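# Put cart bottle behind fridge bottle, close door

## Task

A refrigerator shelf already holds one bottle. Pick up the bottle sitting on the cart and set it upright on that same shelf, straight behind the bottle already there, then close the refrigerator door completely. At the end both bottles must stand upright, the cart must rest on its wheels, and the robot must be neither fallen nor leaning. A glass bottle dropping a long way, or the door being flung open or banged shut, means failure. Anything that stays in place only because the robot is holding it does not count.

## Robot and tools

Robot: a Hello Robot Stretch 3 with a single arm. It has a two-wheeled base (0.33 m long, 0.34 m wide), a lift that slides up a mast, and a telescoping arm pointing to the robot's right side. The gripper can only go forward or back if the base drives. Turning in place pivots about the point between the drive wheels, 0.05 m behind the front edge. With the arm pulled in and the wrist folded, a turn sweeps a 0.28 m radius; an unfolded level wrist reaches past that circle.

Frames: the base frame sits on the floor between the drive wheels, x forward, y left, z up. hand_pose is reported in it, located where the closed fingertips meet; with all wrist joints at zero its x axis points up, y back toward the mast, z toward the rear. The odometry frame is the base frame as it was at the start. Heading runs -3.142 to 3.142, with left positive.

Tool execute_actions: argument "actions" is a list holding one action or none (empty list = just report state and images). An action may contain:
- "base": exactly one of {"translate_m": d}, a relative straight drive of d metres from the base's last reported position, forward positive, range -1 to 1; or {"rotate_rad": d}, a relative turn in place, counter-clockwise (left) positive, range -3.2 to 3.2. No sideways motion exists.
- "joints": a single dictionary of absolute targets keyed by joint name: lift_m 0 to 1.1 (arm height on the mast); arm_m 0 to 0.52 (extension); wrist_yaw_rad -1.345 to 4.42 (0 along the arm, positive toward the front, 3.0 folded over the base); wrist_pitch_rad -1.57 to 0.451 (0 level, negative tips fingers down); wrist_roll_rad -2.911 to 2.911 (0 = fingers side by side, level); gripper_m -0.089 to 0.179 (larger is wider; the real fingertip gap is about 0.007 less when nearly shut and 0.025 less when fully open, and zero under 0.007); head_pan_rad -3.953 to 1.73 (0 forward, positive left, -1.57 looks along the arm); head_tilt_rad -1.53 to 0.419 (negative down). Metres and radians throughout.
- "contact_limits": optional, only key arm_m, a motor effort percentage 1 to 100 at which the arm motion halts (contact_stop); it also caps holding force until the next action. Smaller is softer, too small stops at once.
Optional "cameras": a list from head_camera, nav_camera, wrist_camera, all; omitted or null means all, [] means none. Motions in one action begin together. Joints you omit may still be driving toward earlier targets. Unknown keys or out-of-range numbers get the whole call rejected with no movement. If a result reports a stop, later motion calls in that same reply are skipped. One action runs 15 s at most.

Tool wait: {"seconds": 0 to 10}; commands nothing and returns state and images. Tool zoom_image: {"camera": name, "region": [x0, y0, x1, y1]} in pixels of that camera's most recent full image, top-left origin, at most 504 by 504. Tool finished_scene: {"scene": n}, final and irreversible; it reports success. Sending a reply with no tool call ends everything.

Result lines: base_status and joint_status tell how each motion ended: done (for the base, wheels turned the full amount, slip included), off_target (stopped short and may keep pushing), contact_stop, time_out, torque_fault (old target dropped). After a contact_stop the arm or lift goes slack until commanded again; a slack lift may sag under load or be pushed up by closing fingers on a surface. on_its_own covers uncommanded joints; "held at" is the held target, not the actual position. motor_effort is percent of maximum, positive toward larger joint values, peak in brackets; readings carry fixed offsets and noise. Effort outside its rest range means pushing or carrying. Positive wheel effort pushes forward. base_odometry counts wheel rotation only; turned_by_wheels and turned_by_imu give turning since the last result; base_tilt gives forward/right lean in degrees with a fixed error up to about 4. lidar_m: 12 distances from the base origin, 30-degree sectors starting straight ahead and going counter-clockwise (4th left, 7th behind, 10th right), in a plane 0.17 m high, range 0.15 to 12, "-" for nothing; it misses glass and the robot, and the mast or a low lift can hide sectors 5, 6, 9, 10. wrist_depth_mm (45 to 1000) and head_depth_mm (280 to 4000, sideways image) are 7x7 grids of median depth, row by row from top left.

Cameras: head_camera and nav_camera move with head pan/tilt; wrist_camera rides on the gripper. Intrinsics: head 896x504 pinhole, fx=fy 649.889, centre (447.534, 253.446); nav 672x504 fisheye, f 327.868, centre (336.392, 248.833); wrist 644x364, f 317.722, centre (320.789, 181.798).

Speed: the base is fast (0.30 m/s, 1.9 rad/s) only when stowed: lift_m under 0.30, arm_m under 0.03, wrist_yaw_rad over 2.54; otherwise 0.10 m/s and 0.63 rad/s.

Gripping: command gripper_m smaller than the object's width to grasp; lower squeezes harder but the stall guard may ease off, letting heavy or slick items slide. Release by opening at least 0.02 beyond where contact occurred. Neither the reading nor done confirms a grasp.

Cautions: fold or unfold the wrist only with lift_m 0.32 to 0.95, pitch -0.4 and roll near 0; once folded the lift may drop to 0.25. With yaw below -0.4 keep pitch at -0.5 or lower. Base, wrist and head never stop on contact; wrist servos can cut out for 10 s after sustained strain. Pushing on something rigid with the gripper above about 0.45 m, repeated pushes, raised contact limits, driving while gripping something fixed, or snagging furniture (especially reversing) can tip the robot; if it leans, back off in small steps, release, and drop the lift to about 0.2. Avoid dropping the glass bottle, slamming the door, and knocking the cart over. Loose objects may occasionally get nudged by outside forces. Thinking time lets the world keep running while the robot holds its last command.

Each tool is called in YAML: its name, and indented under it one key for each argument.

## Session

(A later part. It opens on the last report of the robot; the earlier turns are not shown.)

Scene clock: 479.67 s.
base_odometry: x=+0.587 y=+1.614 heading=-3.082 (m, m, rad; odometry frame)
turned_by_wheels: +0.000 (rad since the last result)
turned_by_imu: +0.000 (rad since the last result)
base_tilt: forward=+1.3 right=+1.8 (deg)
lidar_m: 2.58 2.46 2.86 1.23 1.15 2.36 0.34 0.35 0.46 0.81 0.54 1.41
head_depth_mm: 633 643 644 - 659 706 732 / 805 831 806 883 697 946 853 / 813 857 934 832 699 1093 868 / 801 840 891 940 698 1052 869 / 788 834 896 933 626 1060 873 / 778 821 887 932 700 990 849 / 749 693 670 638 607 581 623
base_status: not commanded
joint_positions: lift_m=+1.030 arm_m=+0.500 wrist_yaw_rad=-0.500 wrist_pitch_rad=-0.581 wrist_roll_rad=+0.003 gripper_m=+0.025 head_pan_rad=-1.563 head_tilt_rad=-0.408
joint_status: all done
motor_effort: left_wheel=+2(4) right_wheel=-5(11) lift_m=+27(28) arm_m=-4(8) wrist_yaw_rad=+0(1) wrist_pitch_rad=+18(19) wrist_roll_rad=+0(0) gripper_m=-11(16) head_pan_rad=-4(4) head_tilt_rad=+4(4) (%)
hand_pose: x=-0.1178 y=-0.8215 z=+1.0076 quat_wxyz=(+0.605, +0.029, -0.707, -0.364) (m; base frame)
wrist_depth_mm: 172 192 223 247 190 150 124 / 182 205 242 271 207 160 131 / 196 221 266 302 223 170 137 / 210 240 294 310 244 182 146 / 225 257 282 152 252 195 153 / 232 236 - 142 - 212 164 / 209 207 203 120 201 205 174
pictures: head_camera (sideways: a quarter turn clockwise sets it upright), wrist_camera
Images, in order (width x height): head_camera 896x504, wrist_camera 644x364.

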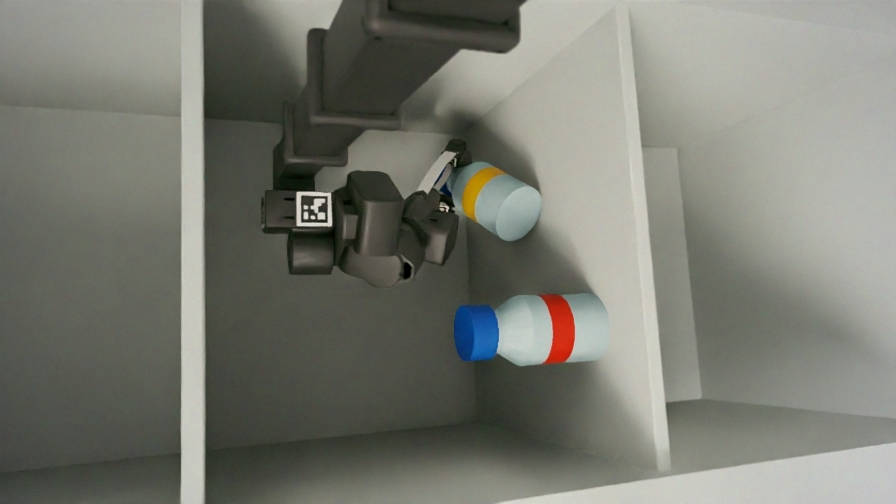

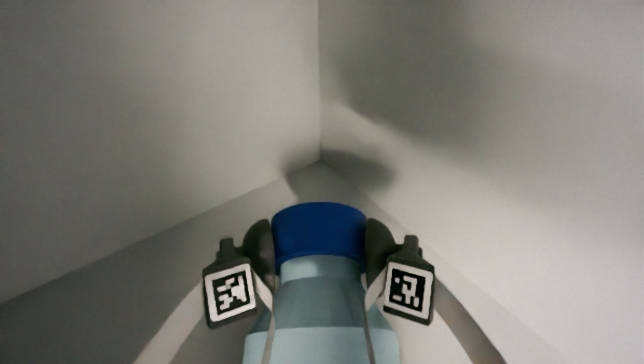

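execute_actions:
  actions:
    - {"joints":{"lift_m":1.06,"arm_m":0.45,"wrist_pitch_rad":-0.45,"wrist_yaw_rad":-0.4,"gripper_m":0.02}}
  cameras: ["wrist_camera","head_camera"]

execute_actions:
  actions:
    - {"joints":{"lift_m":1.07,"arm_m":0.42,"wrist_pitch_rad":-0.3}}
  cameras: ["wrist_camera","head_camera"]

Scene clock: 485.97 s.
base_odometry: x=+0.587 y=+1.614 heading=-3.082 (m, m, rad; odometry frame)
turned_by_wheels: +0.000 (rad since the last result)
turned_by_imu: +0.001 (rad since the last result)
base_tilt: forward=+1.4 right=+1.8 (deg)
lidar_m: 2.58 2.46 2.86 1.23 1.15 2.35 0.34 0.35 0.46 0.81 0.54 1.40
head_depth_mm: 634 641 - 703 658 708 732 / 805 795 929 876 697 947 853 / 811 849 933 870 700 1099 871 / 800 840 - 951 699 1053 871 / 790 835 897 934 627 1057 874 / 779 821 882 931 700 984 849 / 749 694 671 636 605 580 623
base_status: not commanded
joint_positions: lift_m=+1.060 arm_m=+0.450 wrist_yaw_rad=-0.403 wrist_pitch_rad=-0.469 wrist_roll_rad=+0.003 gripper_m=+0.020 head_pan_rad=-1.563 head_tilt_rad=-0.408
joint_status: all done
motor_effort: left_wheel=+2(2) right_wheel=-4(4) lift_m=+26(29) arm_m=-5(5) wrist_yaw_rad=+2(5) wrist_pitch_rad=+11(27) wrist_roll_rad=+0(0) gripper_m=+0(46) head_pan_rad=-5(5) head_tilt_rad=+4(4) (%)
hand_pose: x=-0.1068 y=-0.7955 z=+1.0612 quat_wxyz=(+0.640, +0.023, -0.707, -0.299) (m; base frame)
wrist_depth_mm: 199 219 249 278 220 168 136 / 211 235 266 302 233 177 141 / 225 251 290 331 251 185 148 / 241 271 318 367 264 195 153 / 258 293 339 362 285 205 160 / 276 299 311 223 284 218 167 / 266 265 251 197 261 230 175
pictures: head_camera (sideways: a quarter turn clockwise sets it upright), wrist_camera
Images, in order (width x height): head_camera 896x504, wrist_camera 644x364.

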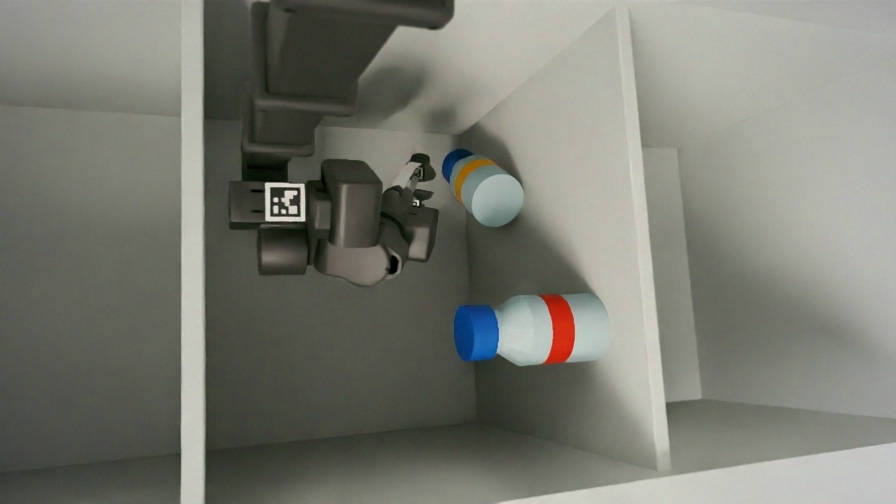

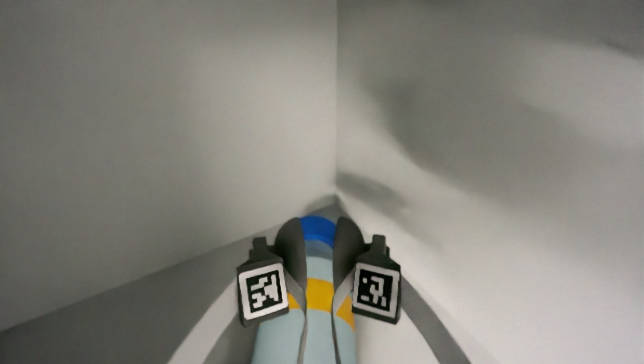

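Scene clock: 487.17 s.
base_odometry: x=+0.587 y=+1.614 heading=-3.082 (m, m, rad; odometry frame)
turned_by_wheels: +0.000 (rad since the last result)
turned_by_imu: +0.000 (rad since the last result)
base_tilt: forward=+1.3 right=+1.8 (deg)
lidar_m: 2.58 2.46 2.86 1.23 1.15 2.35 0.34 0.35 0.46 0.81 0.54 1.40
head_depth_mm: 634 631 - 678 657 708 732 / 798 796 900 878 698 950 857 / 812 848 - 913 699 1092 872 / 800 841 - 963 699 1056 868 / 791 833 899 936 628 1055 872 / 780 817 882 931 702 989 850 / 750 693 669 635 606 579 624
base_status: not commanded
joint_positions: lift_m=+1.070 arm_m=+0.420 wrist_yaw_rad=-0.403 wrist_pitch_rad=-0.321 wrist_roll_rad=+0.003 gripper_m=+0.020 head_pan_rad=-1.563 head_tilt_rad=-0.408
joint_status: all done
motor_effort: left_wheel=+2(2) right_wheel=-3(4) lift_m=+25(28) arm_m=-5(5) wrist_yaw_rad=+2(2) wrist_pitch_rad=+12(12) wrist_roll_rad=+0(0) gripper_m=+0(0) head_pan_rad=-5(4) head_tilt_rad=+4(4) (%)
hand_pose: x=-0.1138 y=-0.7820 z=+1.1048 quat_wxyz=(+0.660, -0.029, -0.707, -0.251) (m; base frame)
wrist_depth_mm: 221 241 275 294 222 169 137 / 230 252 289 318 234 176 142 / 241 267 304 336 243 182 146 / 249 280 325 365 259 191 151 / 264 298 345 397 268 198 156 / 279 313 356 312 264 205 160 / 294 316 309 256 309 213 165
pictures: head_camera (sideways: a quarter turn clockwise sets it upright), wrist_camera
Images, in order (width x height): head_camera 896x504, wrist_camera 644x364.

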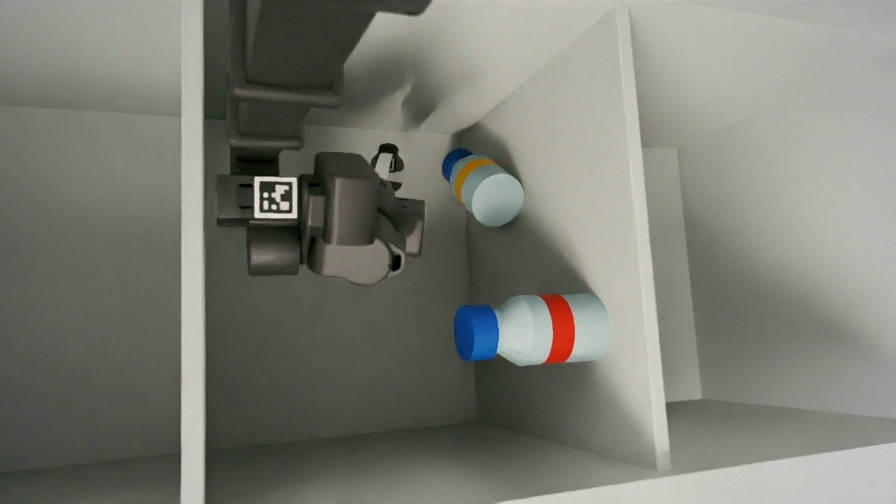

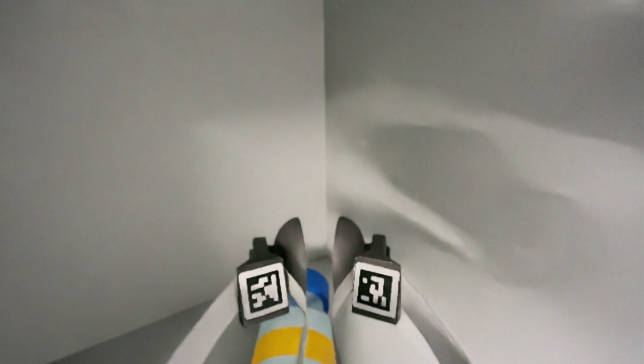

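execute_actions:
  actions:
    - {"joints":{"gripper_m":0.14,"lift_m":1.03,"wrist_pitch_rad":-0.6,"wrist_yaw_rad":-0.47}}
  cameras: []

execute_actions:
  actions:
    - {"joints":{"arm_m":0.51,"lift_m":0.99}}
  cameras: ["wrist_camera"]

execute_actions:
  actions:
    - {"joints":{"gripper_m":0.04}}
  cameras: ["wrist_camera"]

execute_actions:
  actions:
    - {"joints":{"arm_m":0.4,"wrist_yaw_rad":-0.35}}
  cameras: ["wrist_camera"]

Scene clock: 501.43 s.
base_odometry: x=+0.587 y=+1.614 heading=-3.082 (m, m, rad; odometry frame)
turned_by_wheels: +0.000 (rad since the last result)
turned_by_imu: +0.001 (rad since the last result)
base_tilt: forward=+1.3 right=+1.7 (deg)
lidar_m: 2.57 2.47 2.87 1.23 1.15 2.35 0.34 0.35 0.46 0.81 0.54 1.40
head_depth_mm: 635 643 656 716 665 706 732 / 806 830 855 886 697 939 853 / 809 856 - 866 699 1090 870 / 800 844 890 930 697 1057 873 / 789 836 894 936 629 1058 877 / 779 819 884 932 703 989 849 / 752 691 671 635 605 580 624
base_status: not commanded
joint_positions: lift_m=+1.030 arm_m=+0.420 wrist_yaw_rad=-0.467 wrist_pitch_rad=-0.611 wrist_roll_rad=+0.003 gripper_m=+0.140 head_pan_rad=-1.563 head_tilt_rad=-0.408
joint_status: all done
motor_effort: left_wheel=+3(2) right_wheel=-3(4) lift_m=+20(22) arm_m=-5(5) wrist_yaw_rad=-2(2) wrist_pitch_rad=+6(9) wrist_roll_rad=+0(0) gripper_m=+0(81) head_pan_rad=-4(4) head_tilt_rad=+4(4) (%)
hand_pose: x=-0.1098 y=-0.7403 z=+1.0022 quat_wxyz=(+0.606, +0.050, -0.706, -0.363) (m; base frame)
wrist_depth_mm: 230 255 296 291 210 164 135 / 245 275 322 324 227 174 141 / 264 301 335 337 248 187 148 / 285 306 232 290 272 198 157 / 266 274 191 250 259 205 165 / 232 - 219 222 228 - 176 / 210 199 204 202 202 197 180
pictures: none
No camera images: the call's "cameras" was empty. Leave "cameras" out to get every camera's image.

Scene clock: 503.33 s.
base_odometry: x=+0.587 y=+1.614 heading=-3.082 (m, m, rad; odometry frame)
turned_by_wheels: +0.000 (rad since the last result)
turned_by_imu: +0.000 (rad since the last result)
base_tilt: forward=+1.3 right=+1.9 (deg)
lidar_m: 2.58 2.46 2.87 1.23 1.15 2.36 0.34 0.35 0.46 0.82 0.54 1.40
head_depth_mm: 633 640 662 - - 710 732 / 805 829 820 - 699 946 855 / 808 852 906 892 699 1101 871 / 799 842 901 931 701 1059 872 / 792 833 892 936 628 1059 872 / 777 819 889 930 701 987 847 / 748 690 670 637 604 579 623
base_status: not commanded
joint_positions: lift_m=+0.990 arm_m=+0.510 wrist_yaw_rad=-0.468 wrist_pitch_rad=-0.611 wrist_roll_rad=+0.003 gripper_m=+0.140 head_pan_rad=-1.563 head_tilt_rad=-0.408
joint_status: all done
motor_effort: left_wheel=+2(2) right_wheel=-4(4) lift_m=+19(19) arm_m=+5(3) wrist_yaw_rad=-2(2) wrist_pitch_rad=+6(7) wrist_roll_rad=+0(0) gripper_m=+1(0) head_pan_rad=-4(4) head_tilt_rad=+5(4) (%)
hand_pose: x=-0.1099 y=-0.8295 z=+0.9621 quat_wxyz=(+0.606, +0.050, -0.706, -0.364) (m; base frame)
wrist_depth_mm: 165 183 212 242 200 155 128 / 177 197 231 272 217 166 134 / 190 216 252 278 236 176 141 / 205 235 252 152 241 189 149 / 210 223 208 128 206 193 158 / 187 - 181 111 180 - 167 / - 161 157 98 119 159 161
pictures: wrist_camera
Images, in order (width x height): wrist_camera 644x364.

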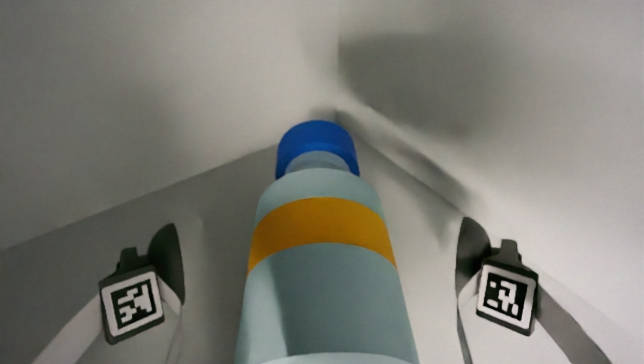

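Scene clock: 504.83 s.
base_odometry: x=+0.587 y=+1.614 heading=-3.082 (m, m, rad; odometry frame)
turned_by_wheels: +0.000 (rad since the last result)
turned_by_imu: +0.000 (rad since the last result)
base_tilt: forward=+1.2 right=+1.9 (deg)
lidar_m: 2.58 2.46 2.86 1.23 1.14 2.36 0.34 0.35 0.46 0.82 0.54 1.40
head_depth_mm: 632 642 659 - - 708 732 / 805 830 818 907 700 944 855 / 809 855 911 894 698 1091 870 / 800 843 893 930 698 1054 870 / 790 832 895 936 626 1056 875 / 780 820 881 931 699 989 846 / 749 694 673 636 607 580 625
base_status: not commanded
joint_positions: lift_m=+0.990 arm_m=+0.510 wrist_yaw_rad=-0.471 wrist_pitch_rad=-0.609 wrist_roll_rad=+0.003 gripper_m=+0.041 head_pan_rad=-1.563 head_tilt_rad=-0.408
joint_status: all done
motor_effort: left_wheel=+1(2) right_wheel=+1(4) lift_m=+19(20) arm_m=+4(5) wrist_yaw_rad=+1(2) wrist_pitch_rad=+5(7) wrist_roll_rad=+0(0) gripper_m=-18(90) head_pan_rad=-4(5) head_tilt_rad=+4(4) (%)
hand_pose: x=-0.1106 y=-0.8297 z=+0.9625 quat_wxyz=(+0.606, +0.049, -0.706, -0.364) (m; base frame)
wrist_depth_mm: 165 183 212 243 198 154 126 / 177 196 231 268 212 164 133 / 190 215 256 273 230 175 140 / 206 233 254 155 243 187 148 / 211 218 212 129 213 199 157 / 189 188 123 111 121 184 166 / 166 166 157 98 156 162 163
pictures: wrist_camera
Images, in order (width x height): wrist_camera 644x364.

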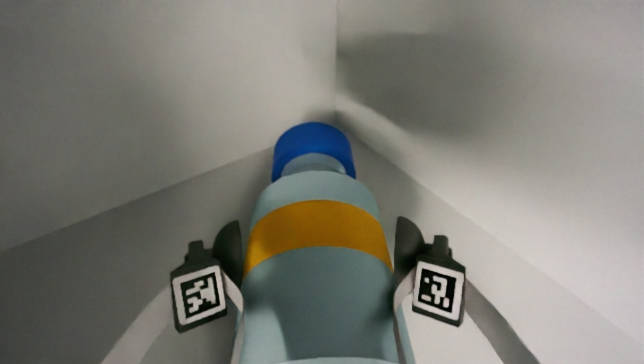

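Scene clock: 506.90 s.
base_odometry: x=+0.587 y=+1.614 heading=-3.082 (m, m, rad; odometry frame)
turned_by_wheels: +0.000 (rad since the last result)
turned_by_imu: +0.000 (rad since the last result)
base_tilt: forward=+1.3 right=+1.7 (deg)
lidar_m: 2.57 2.46 2.86 1.23 1.15 2.36 0.34 0.35 0.46 0.82 0.54 1.40
head_depth_mm: 635 642 661 - 650 711 732 / 804 829 857 - 697 943 854 / 811 853 909 976 696 1094 870 / 800 845 898 - 697 1058 872 / 790 831 890 937 629 1052 872 / 779 821 880 930 699 993 851 / 752 693 671 638 606 581 624
base_status: not commanded
joint_positions: lift_m=+0.990 arm_m=+0.400 wrist_yaw_rad=-0.350 wrist_pitch_rad=-0.610 wrist_roll_rad=+0.002 gripper_m=+0.041 head_pan_rad=-1.563 head_tilt_rad=-0.408
joint_status: all done
motor_effort: left_wheel=+1(1) right_wheel=-2(5) lift_m=+19(19) arm_m=-6(7) wrist_yaw_rad=+0(10) wrist_pitch_rad=+6(6) wrist_roll_rad=+1(1) gripper_m=-18(17) head_pan_rad=-4(4) head_tilt_rad=+4(3) (%)
hand_pose: x=-0.0889 y=-0.7296 z=+0.9623 quat_wxyz=(+0.626, +0.092, -0.702, -0.327) (m; base frame)
wrist_depth_mm: 241 266 296 330 252 187 150 / 259 287 325 351 268 199 156 / 282 297 310 292 282 209 163 / 256 255 253 154 249 222 172 / 217 215 208 130 212 212 179 / 188 188 121 111 122 184 179 / 166 165 137 98 156 164 163
pictures: wrist_camera
Images, in order (width x height): wrist_camera 644x364.

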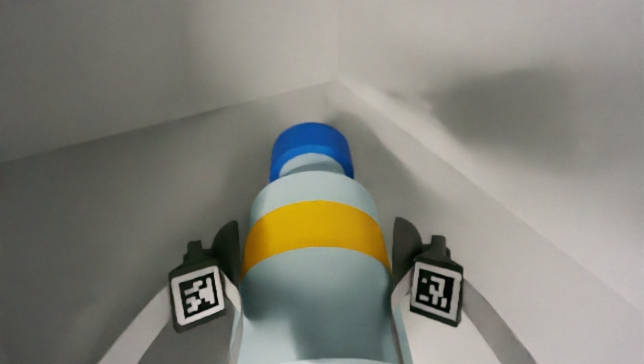

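execute_actions:
  actions:
    - {"joints":{"gripper_m":0.13}}
  cameras: []

execute_actions:
  actions:
    - {"joints":{"lift_m":1.05,"arm_m":0.465,"wrist_pitch_rad":-0.95}}
  cameras: ["wrist_camera"]

execute_actions:
  actions:
    - {"joints":{"gripper_m":0.02}}
  cameras: ["wrist_camera"]

Scene clock: 517.90 s.
base_odometry: x=+0.587 y=+1.614 heading=-3.082 (m, m, rad; odometry frame)
turned_by_wheels: +0.000 (rad since the last result)
turned_by_imu: +0.001 (rad since the last result)
base_tilt: forward=+1.3 right=+1.7 (deg)
lidar_m: 2.57 2.46 2.86 1.23 1.15 2.35 0.34 0.35 0.46 0.81 0.54 1.40
head_depth_mm: 632 641 660 - 650 713 733 / 804 830 856 - 697 946 854 / 812 853 908 - 697 1092 869 / 802 842 905 - 699 1050 868 / 790 832 899 936 628 1063 872 / 782 822 885 929 700 986 849 / 750 692 668 636 608 579 624
base_status: not commanded
joint_positions: lift_m=+0.990 arm_m=+0.400 wrist_yaw_rad=-0.350 wrist_pitch_rad=-0.614 wrist_roll_rad=+0.002 gripper_m=+0.130 head_pan_rad=-1.563 head_tilt_rad=-0.408
joint_status: all done
motor_effort: left_wheel=+2(2) right_wheel=-4(5) lift_m=+19(20) arm_m=-4(6) wrist_yaw_rad=+0(0) wrist_pitch_rad=+8(8) wrist_roll_rad=+1(1) gripper_m=+0(80) head_pan_rad=-4(5) head_tilt_rad=+4(3) (%)
hand_pose: x=-0.0885 y=-0.7290 z=+0.9616 quat_wxyz=(+0.626, +0.093, -0.701, -0.328) (m; base frame)
wrist_depth_mm: 242 266 299 330 252 188 150 / 262 286 327 353 272 198 156 / 284 298 306 289 278 208 163 / 254 256 253 152 248 224 171 / 216 220 207 128 206 211 179 / 187 192 182 111 175 - 179 / 169 160 158 98 111 159 161
pictures: none
No camera images: the call's "cameras" was empty. Leave "cameras" out to get every camera's image.

Scene clock: 519.53 s.
base_odometry: x=+0.587 y=+1.614 heading=-3.082 (m, m, rad; odometry frame)
turned_by_wheels: +0.000 (rad since the last result)
turned_by_imu: +0.000 (rad since the last result)
base_tilt: forward=+1.2 right=+1.8 (deg)
lidar_m: 2.58 2.46 2.87 1.23 1.15 2.35 0.34 0.35 0.45 0.82 0.54 1.40
head_depth_mm: 633 642 - 708 659 707 730 / 804 830 - 878 699 945 855 / 810 851 - 966 699 1093 870 / 800 840 886 928 700 1055 872 / 789 831 896 938 629 1056 872 / 777 819 881 932 701 982 850 / 753 694 669 637 608 579 625
base_status: not commanded
joint_positions: lift_m=+1.050 arm_m=+0.465 wrist_yaw_rad=-0.352 wrist_pitch_rad=-0.955 wrist_roll_rad=+0.003 gripper_m=+0.130 head_pan_rad=-1.563 head_tilt_rad=-0.408
joint_status: all done
motor_effort: left_wheel=+2(2) right_wheel=-4(5) lift_m=+26(26) arm_m=+5(6) wrist_yaw_rad=+2(2) wrist_pitch_rad=+3(44) wrist_roll_rad=+0(1) gripper_m=+0(0) head_pan_rad=-5(5) head_tilt_rad=+4(4) (%)
hand_pose: x=-0.0658 y=-0.7299 z=+0.9654 quat_wxyz=(+0.560, +0.210, -0.676, -0.431) (m; base frame)
wrist_depth_mm: 228 253 287 298 278 203 159 / 260 270 268 269 267 219 169 / 245 244 244 174 243 233 179 / 222 222 224 150 217 222 193 / 205 206 205 137 143 203 198 / 189 192 189 127 128 - 187 / 179 174 177 118 118 174 176
pictures: wrist_camera
Images, in order (width x height): wrist_camera 644x364.

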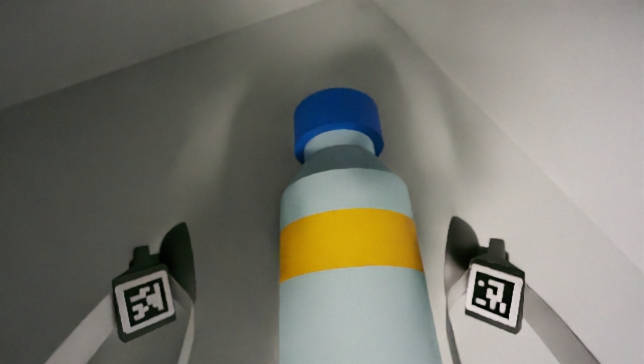

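Scene clock: 521.13 s.
base_odometry: x=+0.587 y=+1.614 heading=-3.082 (m, m, rad; odometry frame)
turned_by_wheels: +0.000 (rad since the last result)
turned_by_imu: +0.000 (rad since the last result)
base_tilt: forward=+1.2 right=+1.8 (deg)
lidar_m: 2.57 2.46 2.87 1.24 1.15 2.36 0.34 0.35 0.46 0.82 0.54 1.40
head_depth_mm: 633 639 - 708 659 710 730 / 804 827 - 878 698 942 854 / 812 853 - 967 699 1094 873 / 803 843 887 928 699 1057 871 / 790 830 896 935 627 1061 872 / 778 819 881 931 700 987 849 / 750 695 671 640 607 581 624
base_status: not commanded
joint_positions: lift_m=+1.050 arm_m=+0.465 wrist_yaw_rad=-0.355 wrist_pitch_rad=-0.950 wrist_roll_rad=+0.000 gripper_m=+0.021 head_pan_rad=-1.563 head_tilt_rad=-0.408
joint_status: all done
motor_effort: left_wheel=-1(4) right_wheel=+4(10) lift_m=+24(25) arm_m=+4(5) wrist_yaw_rad=+5(8) wrist_pitch_rad=+0(3) wrist_roll_rad=+1(2) gripper_m=-21(96) head_pan_rad=-4(4) head_tilt_rad=+4(4) (%)
hand_pose: x=-0.0666 y=-0.7309 z=+0.9662 quat_wxyz=(+0.562, +0.207, -0.676, -0.430) (m; base frame)
wrist_depth_mm: 227 255 290 301 276 200 158 / 258 267 271 270 264 217 168 / 246 246 246 176 245 235 179 / 224 224 224 148 222 220 192 / 206 204 203 135 205 205 197 / 190 190 135 125 135 189 188 / 178 178 175 116 172 176 176
pictures: wrist_camera
Images, in order (width x height): wrist_camera 644x364.

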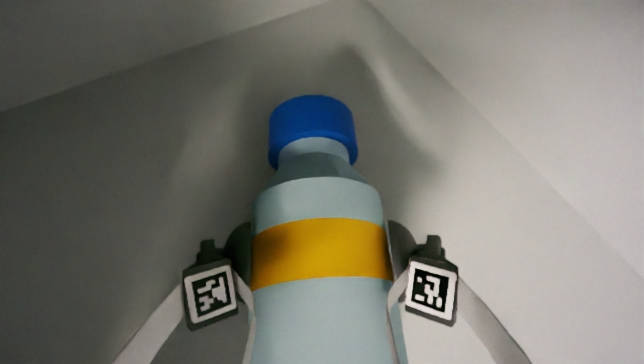

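execute_actions:
  actions:
    - {"joints":{"lift_m":1.065,"wrist_pitch_rad":-0.8}}
  cameras: []

execute_actions:
  actions:
    - {"joints":{"arm_m":0.0,"wrist_pitch_rad":-0.5,"wrist_yaw_rad":-0.2}}
  cameras: ["wrist_camera"]

execute_actions:
  actions:
    - {"joints":{"lift_m":0.84,"wrist_pitch_rad":0.45,"wrist_yaw_rad":0}}

Scene clock: 530.07 s.
base_odometry: x=+0.587 y=+1.614 heading=-3.082 (m, m, rad; odometry frame)
turned_by_wheels: +0.000 (rad since the last result)
turned_by_imu: +0.001 (rad since the last result)
base_tilt: forward=+1.3 right=+1.8 (deg)
lidar_m: 2.58 2.46 2.87 1.23 1.15 2.35 0.34 0.35 0.46 0.82 0.54 1.40
head_depth_mm: 634 632 - 679 659 707 731 / 805 814 920 876 698 944 856 / 809 852 935 959 697 1093 873 / 801 840 - 927 703 1060 871 / 792 832 894 934 626 1054 873 / 776 819 881 924 702 987 847 / 749 692 671 636 605 581 624
base_status: not commanded
joint_positions: lift_m=+1.065 arm_m=+0.465 wrist_yaw_rad=-0.352 wrist_pitch_rad=-0.836 wrist_roll_rad=+0.000 gripper_m=+0.027 head_pan_rad=-1.563 head_tilt_rad=-0.408
joint_status: all done
on_its_own: gripper_m is held at +0.026, not at your +0.020, by its stall guard, which is not easing now
motor_effort: left_wheel=+2(2) right_wheel=-4(6) lift_m=+28(30) arm_m=+4(4) wrist_yaw_rad=+2(5) wrist_pitch_rad=+21(25) wrist_roll_rad=+1(2) gripper_m=-20(20) head_pan_rad=-5(4) head_tilt_rad=+5(4) (%)
hand_pose: x=-0.0747 y=-0.7540 z=+0.9971 quat_wxyz=(+0.586, +0.170, -0.686, -0.396) (m; base frame)
wrist_depth_mm: 215 236 266 308 262 192 152 / 236 264 304 335 284 208 161 / 264 292 302 175 291 223 170 / 271 269 267 149 267 243 180 / 244 242 238 136 241 235 193 / 221 219 135 125 137 217 205 / 201 201 197 117 197 200 197
pictures: none
No camera images: the call's "cameras" was empty. Leave "cameras" out to get every camera's image.

Scene clock: 534.67 s.
base_odometry: x=+0.587 y=+1.614 heading=-3.082 (m, m, rad; odometry frame)
turned_by_wheels: +0.000 (rad since the last result)
turned_by_imu: +0.001 (rad since the last result)
base_tilt: forward=+1.2 right=+1.8 (deg)
lidar_m: 2.58 2.46 2.86 1.23 1.15 2.35 0.34 0.35 0.46 0.81 0.54 1.40
head_depth_mm: 635 639 724 - - - - / 805 830 865 - - - - / 812 856 922 - - - - / 802 843 912 949 - 1059 - / 791 832 893 931 630 1056 873 / 776 821 884 926 700 985 850 / 750 688 672 636 604 581 624
base_status: not commanded
joint_positions: lift_m=+1.065 arm_m=+0.001 wrist_yaw_rad=-0.202 wrist_pitch_rad=-0.548 wrist_roll_rad=+0.000 gripper_m=+0.027 head_pan_rad=-1.563 head_tilt_rad=-0.408
joint_status: all done
joint sent to its limit — the command would take arm_m past its lower limit, so that joint was sent only as far as its limit.
on_its_own: gripper_m is held at +0.026, not at your +0.020, by its stall guard, which is not easing now
motor_effort: left_wheel=+2(2) right_wheel=-4(3) lift_m=+28(28) arm_m=-5(7) wrist_yaw_rad=+2(4) wrist_pitch_rad=+27(28) wrist_roll_rad=+1(1) gripper_m=-20(19) head_pan_rad=-4(4) head_tilt_rad=+4(3) (%)
hand_pose: x=-0.0628 y=-0.3484 z=+1.0494 quat_wxyz=(+0.658, +0.122, -0.696, -0.259) (m; base frame)
wrist_depth_mm: 443 570 618 634 386 318 241 / 420 351 645 626 407 336 249 / 388 372 481 176 436 343 257 / 366 392 393 149 448 359 264 / 334 421 374 135 485 372 271 / 344 509 134 125 136 382 282 / 390 436 643 117 560 379 289
pictures: wrist_camera
Images, in order (width x height): wrist_camera 644x364.

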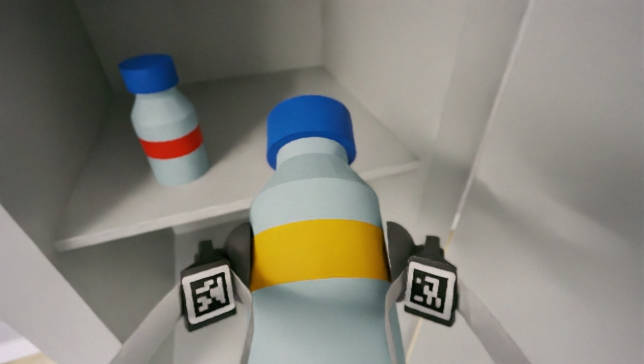

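Scene clock: 537.53 s.
base_odometry: x=+0.587 y=+1.614 heading=-3.082 (m, m, rad; odometry frame)
turned_by_wheels: +0.000 (rad since the last result)
turned_by_imu: +0.000 (rad since the last result)
base_tilt: forward=+1.4 right=+1.9 (deg)
lidar_m: 2.58 2.46 2.87 1.23 1.15 2.35 0.34 0.35 0.46 0.81 0.54 1.40
head_depth_mm: 633 641 660 677 659 708 730 / 803 830 862 876 699 934 857 / 813 860 926 979 521 691 926 / 799 841 910 959 384 390 926 / 792 831 894 936 628 1059 871 / 780 821 882 931 700 984 850 / 753 691 670 635 605 582 623
base_status: not commanded
joint_positions: lift_m=+0.840 arm_m=+0.001 wrist_yaw_rad=-0.002 wrist_pitch_rad=+0.379 wrist_roll_rad=+0.000 gripper_m=+0.027 head_pan_rad=-1.563 head_tilt_rad=-0.408
joint_status: wrist_pitch_rad off_target (ended at +0.379, target +0.450); the others done
joint sent to its limit — the command would take wrist_pitch_rad past its upper limit, so that joint was sent only as far as its limit.
on_its_own: gripper_m is held at +0.026, not at your +0.020, by its stall guard, which is not easing now; wrist_pitch_rad is at rest, and its effort (+33) is outside its rest range (-20 to +32)
motor_effort: left_wheel=+2(2) right_wheel=-4(4) lift_m=+22(24) arm_m=-5(5) wrist_yaw_rad=+3(5) wrist_pitch_rad=+33(34) wrist_roll_rad=+1(1) gripper_m=-20(20) head_pan_rad=-5(5) head_tilt_rad=+5(4) (%)
hand_pose: x=-0.0219 y=-0.3933 z=+1.0513 quat_wxyz=(+0.695, -0.134, -0.694, +0.132) (m; base frame)
wrist_depth_mm: 322 355 381 858 547 392 317 / 305 374 444 428 451 382 314 / 295 372 589 175 585 384 316 / 279 375 711 149 642 379 333 / 272 379 588 136 534 387 325 / 261 379 134 125 136 384 312 / 255 349 336 117 454 359 305
pictures: head_camera (sideways: a quarter turn clockwise sets it upright), nav_camera (sideways: a quarter turn counterclockwise sets it upright), wrist_camera
Images, in order (width x height): head_camera 896x504, nav_camera 672x504, wrist_camera 644x364.

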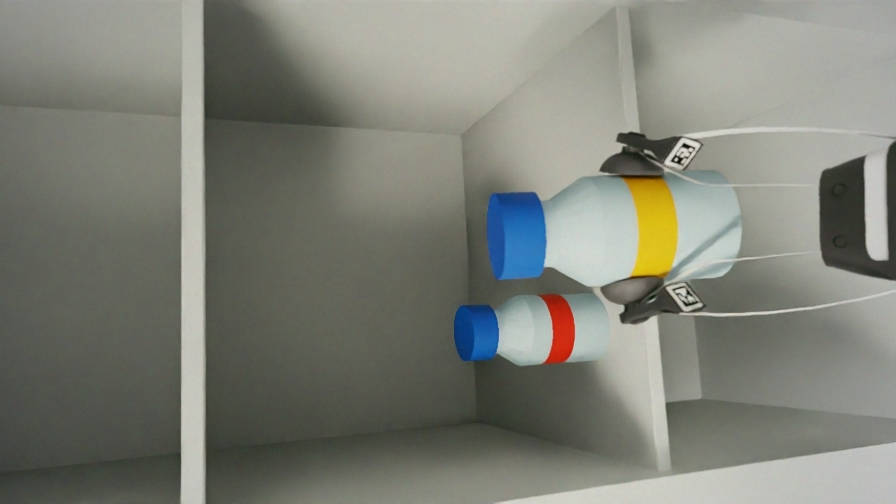

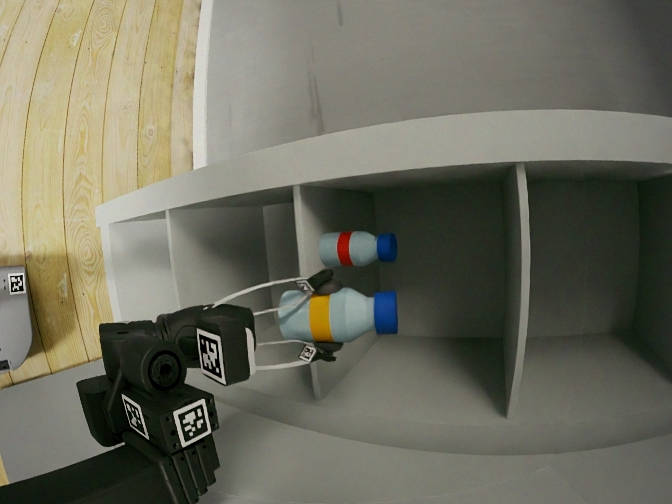

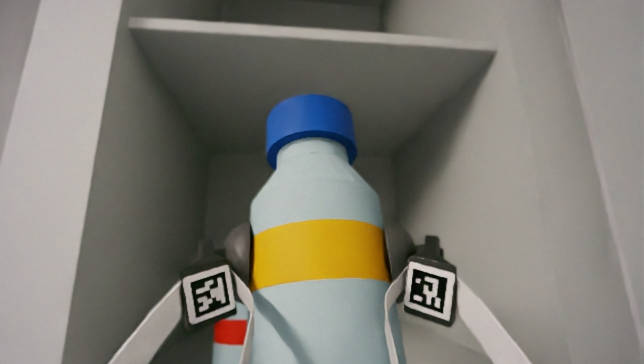

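execute_actions:
  actions:
    - {"base":{"translate_m":-0.02},"joints":{"lift_m":0.82,"arm_m":0.23}}
  cameras: ["head_camera"]

execute_actions:
  actions:
    - {"joints":{"lift_m":0.785}}
  cameras: ["head_camera","nav_camera"]

Scene clock: 588.23 s.
base_odometry: x=+0.607 y=+1.615 heading=-3.082 (m, m, rad; odometry frame)
turned_by_wheels: +0.000 (rad since the last result)
turned_by_imu: +0.001 (rad since the last result)
base_tilt: forward=+1.3 right=+1.8 (deg)
lidar_m: 2.60 2.48 2.86 1.21 1.13 2.33 0.32 0.33 0.43 0.83 0.55 1.41
head_depth_mm: 594 602 620 632 633 662 - / 768 776 810 829 700 - 825 / 814 856 930 978 698 - 826 / 802 845 911 613 610 - 848 / 791 833 899 941 634 1056 875 / 783 819 883 927 639 1021 875 / 764 796 773 730 638 608 644
base_status: done
joint_positions: lift_m=+0.820 arm_m=+0.230 wrist_yaw_rad=-0.001 wrist_pitch_rad=+0.381 wrist_roll_rad=+0.000 gripper_m=+0.027 head_pan_rad=-1.563 head_tilt_rad=-0.408
joint_status: all done
on_its_own: gripper_m is held at +0.026, not at your +0.020, by its stall guard, which is not easing now
motor_effort: left_wheel=+2(4) right_wheel=-3(9) lift_m=+21(22) arm_m=+5(5) wrist_yaw_rad=+1(2) wrist_pitch_rad=+32(33) wrist_roll_rad=+1(2) gripper_m=-19(19) head_pan_rad=-4(5) head_tilt_rad=+4(4) (%)
hand_pose: x=-0.0217 y=-0.6215 z=+1.0317 quat_wxyz=(+0.695, -0.134, -0.694, +0.133) (m; base frame)
wrist_depth_mm: 300 369 378 375 381 322 229 / 303 422 469 456 459 322 229 / 304 461 526 176 541 320 227 / 288 166 504 148 516 324 228 / 273 155 478 135 462 325 227 / 141 144 134 125 136 323 227 / 127 134 397 116 376 304 227
pictures: head_camera (sideways: a quarter turn clockwise sets it upright)
Images, in order (width x height): head_camera 896x504.

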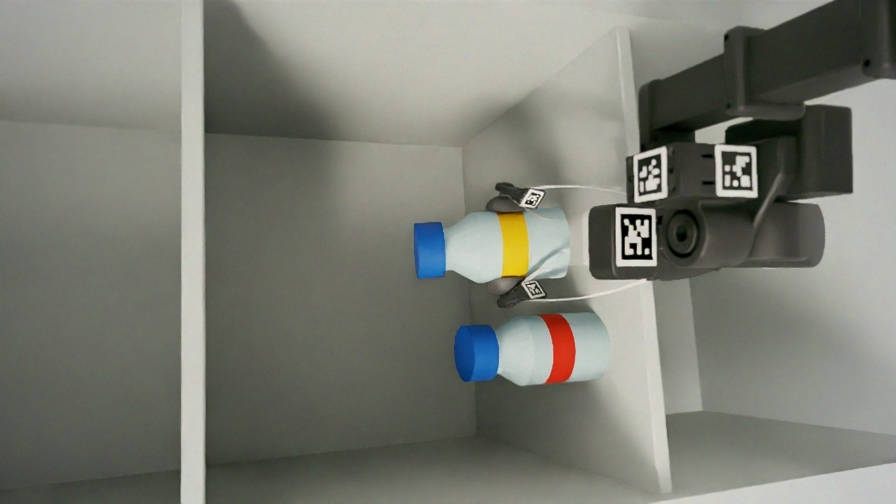

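Scene clock: 589.37 s.
base_odometry: x=+0.607 y=+1.615 heading=-3.082 (m, m, rad; odometry frame)
turned_by_wheels: +0.000 (rad since the last result)
turned_by_imu: +0.000 (rad since the last result)
base_tilt: forward=+1.3 right=+1.8 (deg)
lidar_m: 2.59 2.47 2.86 1.20 1.13 2.34 0.32 0.33 0.43 0.83 0.54 1.41
head_depth_mm: 594 601 619 634 636 666 698 / 763 779 807 832 695 875 - / 815 859 923 973 667 - - / 804 842 911 945 619 - 825 / 793 832 899 937 633 1056 872 / 782 823 885 929 640 1025 874 / 765 797 772 731 640 607 644
base_status: not commanded
joint_positions: lift_m=+0.785 arm_m=+0.230 wrist_yaw_rad=-0.001 wrist_pitch_rad=+0.381 wrist_roll_rad=+0.000 gripper_m=+0.027 head_pan_rad=-1.563 head_tilt_rad=-0.408
joint_status: all done
on_its_own: gripper_m is held at +0.026, not at your +0.020, by its stall guard, which is not easing now
motor_effort: left_wheel=+2(2) right_wheel=-3(3) lift_m=+22(21) arm_m=+5(5) wrist_yaw_rad=+1(1) wrist_pitch_rad=+32(32) wrist_roll_rad=+2(1) gripper_m=-19(19) head_pan_rad=-4(4) head_tilt_rad=+4(4) (%)
hand_pose: x=-0.0217 y=-0.6215 z=+0.9968 quat_wxyz=(+0.695, -0.134, -0.694, +0.133) (m; base frame)
wrist_depth_mm: 302 405 422 427 422 327 230 / 302 461 539 510 499 322 228 / 286 162 524 176 548 325 229 / 288 161 504 149 518 321 226 / 139 146 172 136 453 322 226 / 133 140 135 125 136 321 228 / 128 134 256 116 243 270 216
pictures: head_camera (sideways: a quarter turn clockwise sets it upright), nav_camera (sideways: a quarter turn counterclockwise sets it upright)
Images, in order (width x height): head_camera 896x504, nav_camera 672x504.

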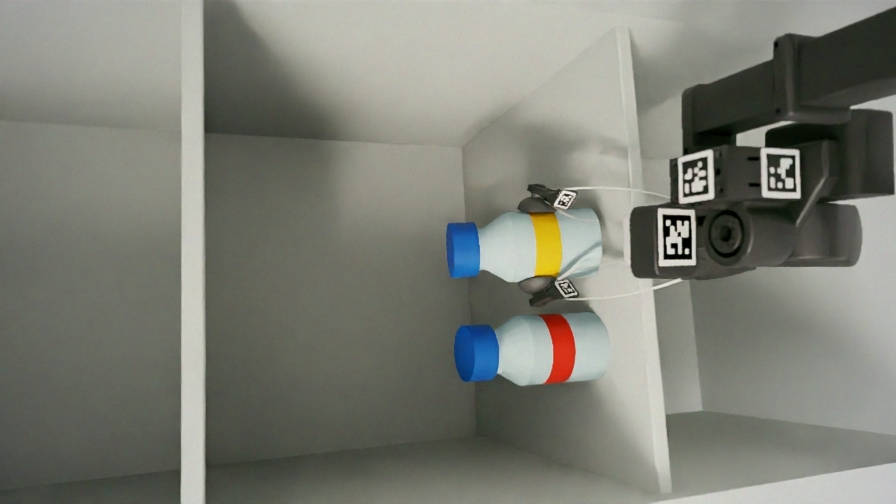

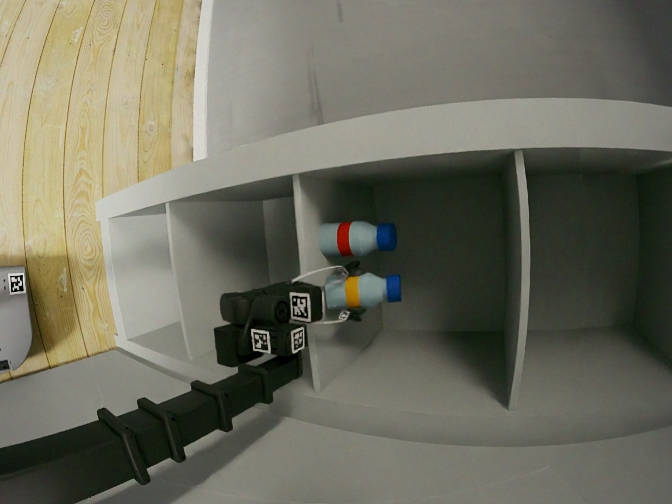

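execute_actions:
  actions:
    - {"base":{"translate_m":-0.025},"joints":{"arm_m":0.25}}
  cameras: []

execute_actions:
  actions:
    - {"joints":{"lift_m":0.765}}
  cameras: ["head_camera"]

Scene clock: 594.93 s.
base_odometry: x=+0.632 y=+1.617 heading=-3.082 (m, m, rad; odometry frame)
turned_by_wheels: +0.000 (rad since the last result)
turned_by_imu: +0.001 (rad since the last result)
base_tilt: forward=+1.3 right=+1.8 (deg)
lidar_m: 2.62 2.50 2.86 1.18 1.12 2.31 0.30 0.30 0.40 0.76 0.55 1.41
head_depth_mm: 545 550 566 579 608 646 688 / 700 711 741 761 693 752 - / 816 858 923 967 698 - 822 / 805 847 915 949 638 - 839 / 791 836 902 939 657 1051 870 / 781 822 885 927 632 1057 872 / 774 810 858 855 681 712 744
base_status: done
joint_positions: lift_m=+0.785 arm_m=+0.250 wrist_yaw_rad=-0.001 wrist_pitch_rad=+0.381 wrist_roll_rad=+0.000 gripper_m=+0.027 head_pan_rad=-1.563 head_tilt_rad=-0.408
joint_status: all done
on_its_own: gripper_m is held at +0.026, not at your +0.020, by its stall guard, which is not easing now
motor_effort: left_wheel=+2(4) right_wheel=-3(11) lift_m=+22(21) arm_m=+5(6) wrist_yaw_rad=+1(2) wrist_pitch_rad=+32(32) wrist_roll_rad=+1(2) gripper_m=-19(19) head_pan_rad=-4(4) head_tilt_rad=+3(4) (%)
hand_pose: x=-0.0216 y=-0.6415 z=+0.9968 quat_wxyz=(+0.695, -0.134, -0.694, +0.133) (m; base frame)
wrist_depth_mm: 340 416 424 428 413 285 201 / 338 484 505 512 490 283 202 / 143 484 509 174 482 284 201 / 142 468 488 148 480 285 201 / 131 459 460 135 400 282 201 / 127 423 134 124 136 281 198 / 125 229 258 117 243 244 200
pictures: none
No camera images: the call's "cameras" was empty. Leave "cameras" out to get every camera's image.

Scene clock: 595.87 s.
base_odometry: x=+0.632 y=+1.617 heading=-3.082 (m, m, rad; odometry frame)
turned_by_wheels: +0.000 (rad since the last result)
turned_by_imu: +0.000 (rad since the last result)
base_tilt: forward=+1.4 right=+1.8 (deg)
lidar_m: 2.62 2.50 2.86 1.17 1.12 2.31 0.30 0.30 0.40 0.76 0.55 1.41
head_depth_mm: 544 550 566 578 607 651 689 / 699 712 739 762 692 756 - / 815 859 923 969 684 1093 - / 804 851 910 939 635 - 828 / 791 837 900 943 657 1056 871 / 783 824 890 928 633 1056 874 / 773 809 855 853 681 710 744
base_status: not commanded
joint_positions: lift_m=+0.765 arm_m=+0.250 wrist_yaw_rad=-0.001 wrist_pitch_rad=+0.430 wrist_roll_rad=+0.001 gripper_m=+0.027 head_pan_rad=-1.563 head_tilt_rad=-0.408
joint_status: all done
on_its_own: gripper_m is held at +0.026, not at your +0.020, by its stall guard, which is not easing now
motor_effort: left_wheel=+2(2) right_wheel=-3(3) lift_m=+19(20) arm_m=+5(5) wrist_yaw_rad=+1(2) wrist_pitch_rad=+5(32) wrist_roll_rad=+1(1) gripper_m=-19(20) head_pan_rad=-5(4) head_tilt_rad=+3(4) (%)
hand_pose: x=-0.0216 y=-0.6376 z=+0.9889 quat_wxyz=(+0.691, -0.151, -0.691, +0.150) (m; base frame)
wrist_depth_mm: 336 411 420 421 408 289 205 / 321 480 526 507 478 288 202 / 150 497 515 170 493 283 202 / 141 478 489 146 485 285 202 / 133 172 471 134 407 284 201 / 130 433 134 125 135 282 200 / 127 156 256 117 234 241 198
pictures: head_camera (sideways: a quarter turn clockwise sets it upright)
Images, in order (width x height): head_camera 896x504.

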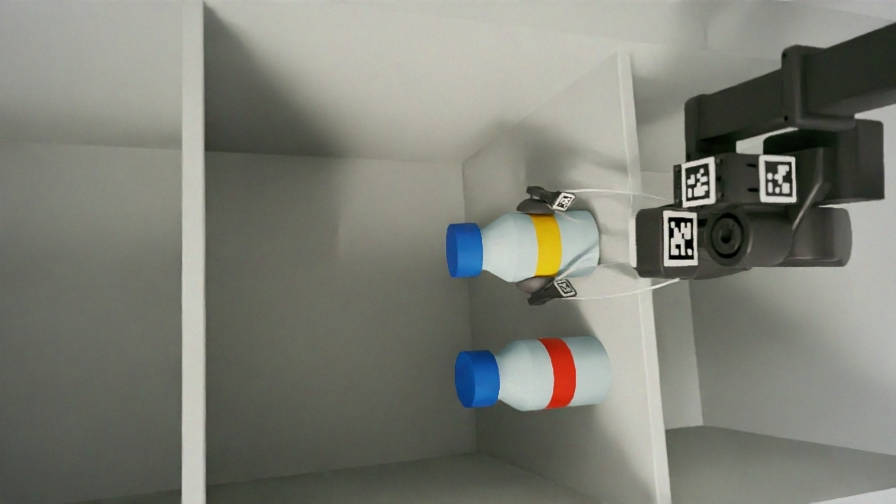

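Resting, about 10° off vertical. Release.

execute_actions:
  actions:
    - {"joints":{"gripper_m":0.08}}
  cameras: ["head_camera"]

execute_actions:
  actions:
    - {"joints":{"gripper_m":0.11,"arm_m":0.08}}
  cameras: []

execute_actions:
  actions:
    - {"joints":{"lift_m":0.95,"wrist_pitch_rad":-0.3}}
  cameras: ["wrist_camera"]

Scene clock: 605.17 s.
base_odometry: x=+0.632 y=+1.617 heading=-3.082 (m, m, rad; odometry frame)
turned_by_wheels: +0.000 (rad since the last result)
turned_by_imu: +0.001 (rad since the last result)
base_tilt: forward=+1.2 right=+1.7 (deg)
lidar_m: 2.62 2.50 2.85 1.17 1.12 2.31 0.30 0.30 0.40 0.76 0.55 1.41
head_depth_mm: 545 551 568 578 610 651 690 / 703 711 742 761 691 756 - / 813 864 922 967 698 1085 - / 803 851 914 956 638 - 825 / 794 836 903 944 655 1049 871 / 784 822 887 929 632 1057 875 / 773 809 861 851 681 712 744
base_status: not commanded
joint_positions: lift_m=+0.765 arm_m=+0.250 wrist_yaw_rad=-0.002 wrist_pitch_rad=+0.416 wrist_roll_rad=+0.001 gripper_m=+0.080 head_pan_rad=-1.563 head_tilt_rad=-0.408
joint_status: all done
motor_effort: left_wheel=+3(2) right_wheel=-3(3) lift_m=+20(19) arm_m=+5(5) wrist_yaw_rad=+2(3) wrist_pitch_rad=+13(14) wrist_roll_rad=+1(1) gripper_m=-1(75) head_pan_rad=-5(5) head_tilt_rad=+4(4) (%)
hand_pose: x=-0.0218 y=-0.6388 z=+0.9854 quat_wxyz=(+0.692, -0.146, -0.692, +0.145) (m; base frame)
wrist_depth_mm: 338 417 436 435 417 288 203 / 227 481 527 496 489 285 203 / 149 505 518 156 483 285 202 / 139 476 485 137 440 284 202 / 133 455 464 129 374 283 200 / 129 156 131 123 133 268 201 / 126 201 199 118 214 240 192
pictures: head_camera (sideways: a quarter turn clockwise sets it upright)
Images, in order (width x height): head_camera 896x504.

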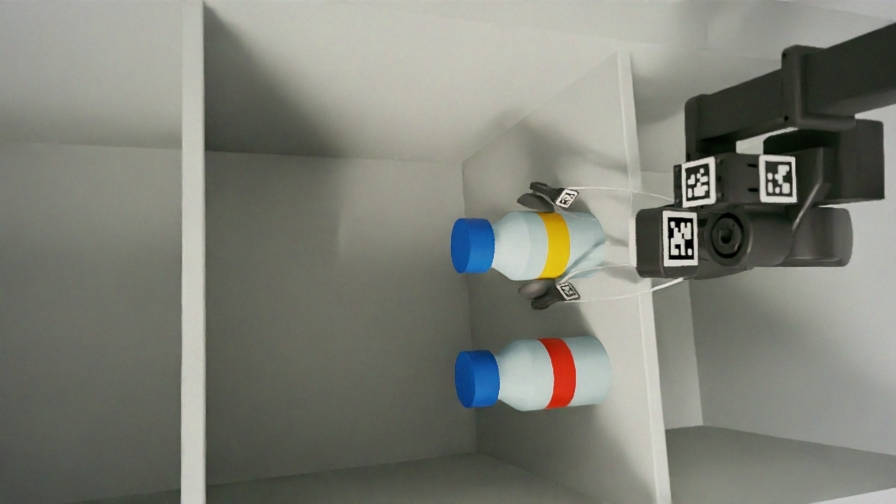

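Scene clock: 607.67 s.
base_odometry: x=+0.632 y=+1.617 heading=-3.082 (m, m, rad; odometry frame)
turned_by_wheels: +0.000 (rad since the last result)
turned_by_imu: +0.000 (rad since the last result)
base_tilt: forward=+1.3 right=+1.7 (deg)
lidar_m: 2.62 2.50 2.86 1.17 1.12 2.29 0.30 0.30 0.40 0.76 0.55 1.41
head_depth_mm: 545 549 567 580 608 652 698 / 701 710 739 761 690 810 823 / 814 861 920 968 698 1053 896 / 805 849 915 959 636 1094 925 / 795 835 902 949 667 1056 871 / 782 824 884 930 632 1063 872 / 774 808 858 853 683 713 746
base_status: not commanded
joint_positions: lift_m=+0.765 arm_m=+0.080 wrist_yaw_rad=-0.002 wrist_pitch_rad=+0.417 wrist_roll_rad=+0.001 gripper_m=+0.110 head_pan_rad=-1.563 head_tilt_rad=-0.408
joint_status: all done
motor_effort: left_wheel=+2(2) right_wheel=-3(3) lift_m=+20(20) arm_m=-5(7) wrist_yaw_rad=+2(2) wrist_pitch_rad=+12(12) wrist_roll_rad=+1(1) gripper_m=-1(81) head_pan_rad=-4(5) head_tilt_rad=+4(4) (%)
hand_pose: x=-0.0218 y=-0.4693 z=+0.9857 quat_wxyz=(+0.692, -0.147, -0.692, +0.146) (m; base frame)
wrist_depth_mm: 310 406 435 424 430 316 263 / 313 483 536 538 495 313 288 / 317 481 681 702 536 309 278 / 315 445 661 669 526 310 265 / 315 413 621 317 571 309 253 / 318 411 613 288 589 274 240 / 289 238 275 266 258 238 232
pictures: none
No camera images: the call's "cameras" was empty. Leave "cameras" out to get every camera's image.

Scene clock: 610.17 s.
base_odometry: x=+0.632 y=+1.617 heading=-3.082 (m, m, rad; odometry frame)
turned_by_wheels: +0.000 (rad since the last result)
turned_by_imu: +0.000 (rad since the last result)
base_tilt: forward=+1.3 right=+1.7 (deg)
lidar_m: 2.62 2.50 2.85 1.17 1.12 2.30 0.30 0.30 0.40 0.76 0.55 1.41
head_depth_mm: 545 550 565 579 594 - - / 702 712 738 760 733 - - / 816 859 925 968 735 - - / 803 850 917 959 637 - - / 791 838 901 942 664 1056 873 / 787 824 889 930 632 1058 873 / 772 809 862 852 680 711 744
base_status: not commanded
joint_positions: lift_m=+0.950 arm_m=+0.080 wrist_yaw_rad=-0.002 wrist_pitch_rad=-0.314 wrist_roll_rad=+0.001 gripper_m=+0.110 head_pan_rad=-1.563 head_tilt_rad=-0.408
joint_status: all done
motor_effort: left_wheel=+2(2) right_wheel=-3(3) lift_m=+25(27) arm_m=-5(5) wrist_yaw_rad=+2(2) wrist_pitch_rad=+8(11) wrist_roll_rad=+1(1) gripper_m=-1(0) head_pan_rad=-5(4) head_tilt_rad=+4(5) (%)
hand_pose: x=-0.0219 y=-0.4615 z=+0.9864 quat_wxyz=(+0.698, +0.110, -0.699, -0.112) (m; base frame)
wrist_depth_mm: 335 523 543 572 485 289 210 / 335 401 568 277 499 297 220 / 323 390 521 283 474 302 234 / 320 339 332 306 376 306 251 / 286 288 283 282 294 291 275 / 278 254 762 777 623 299 291 / 302 494 646 637 575 348 269
pictures: wrist_camera
Images, in order (width x height): wrist_camera 644x364.

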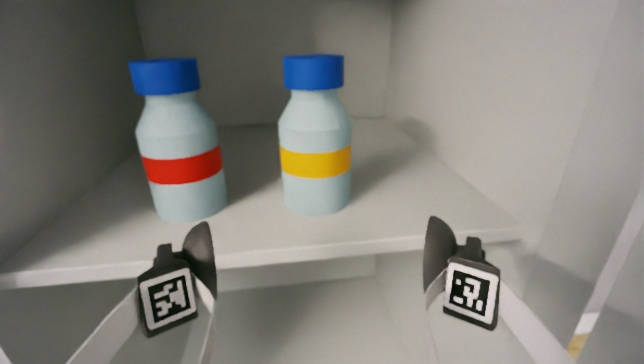

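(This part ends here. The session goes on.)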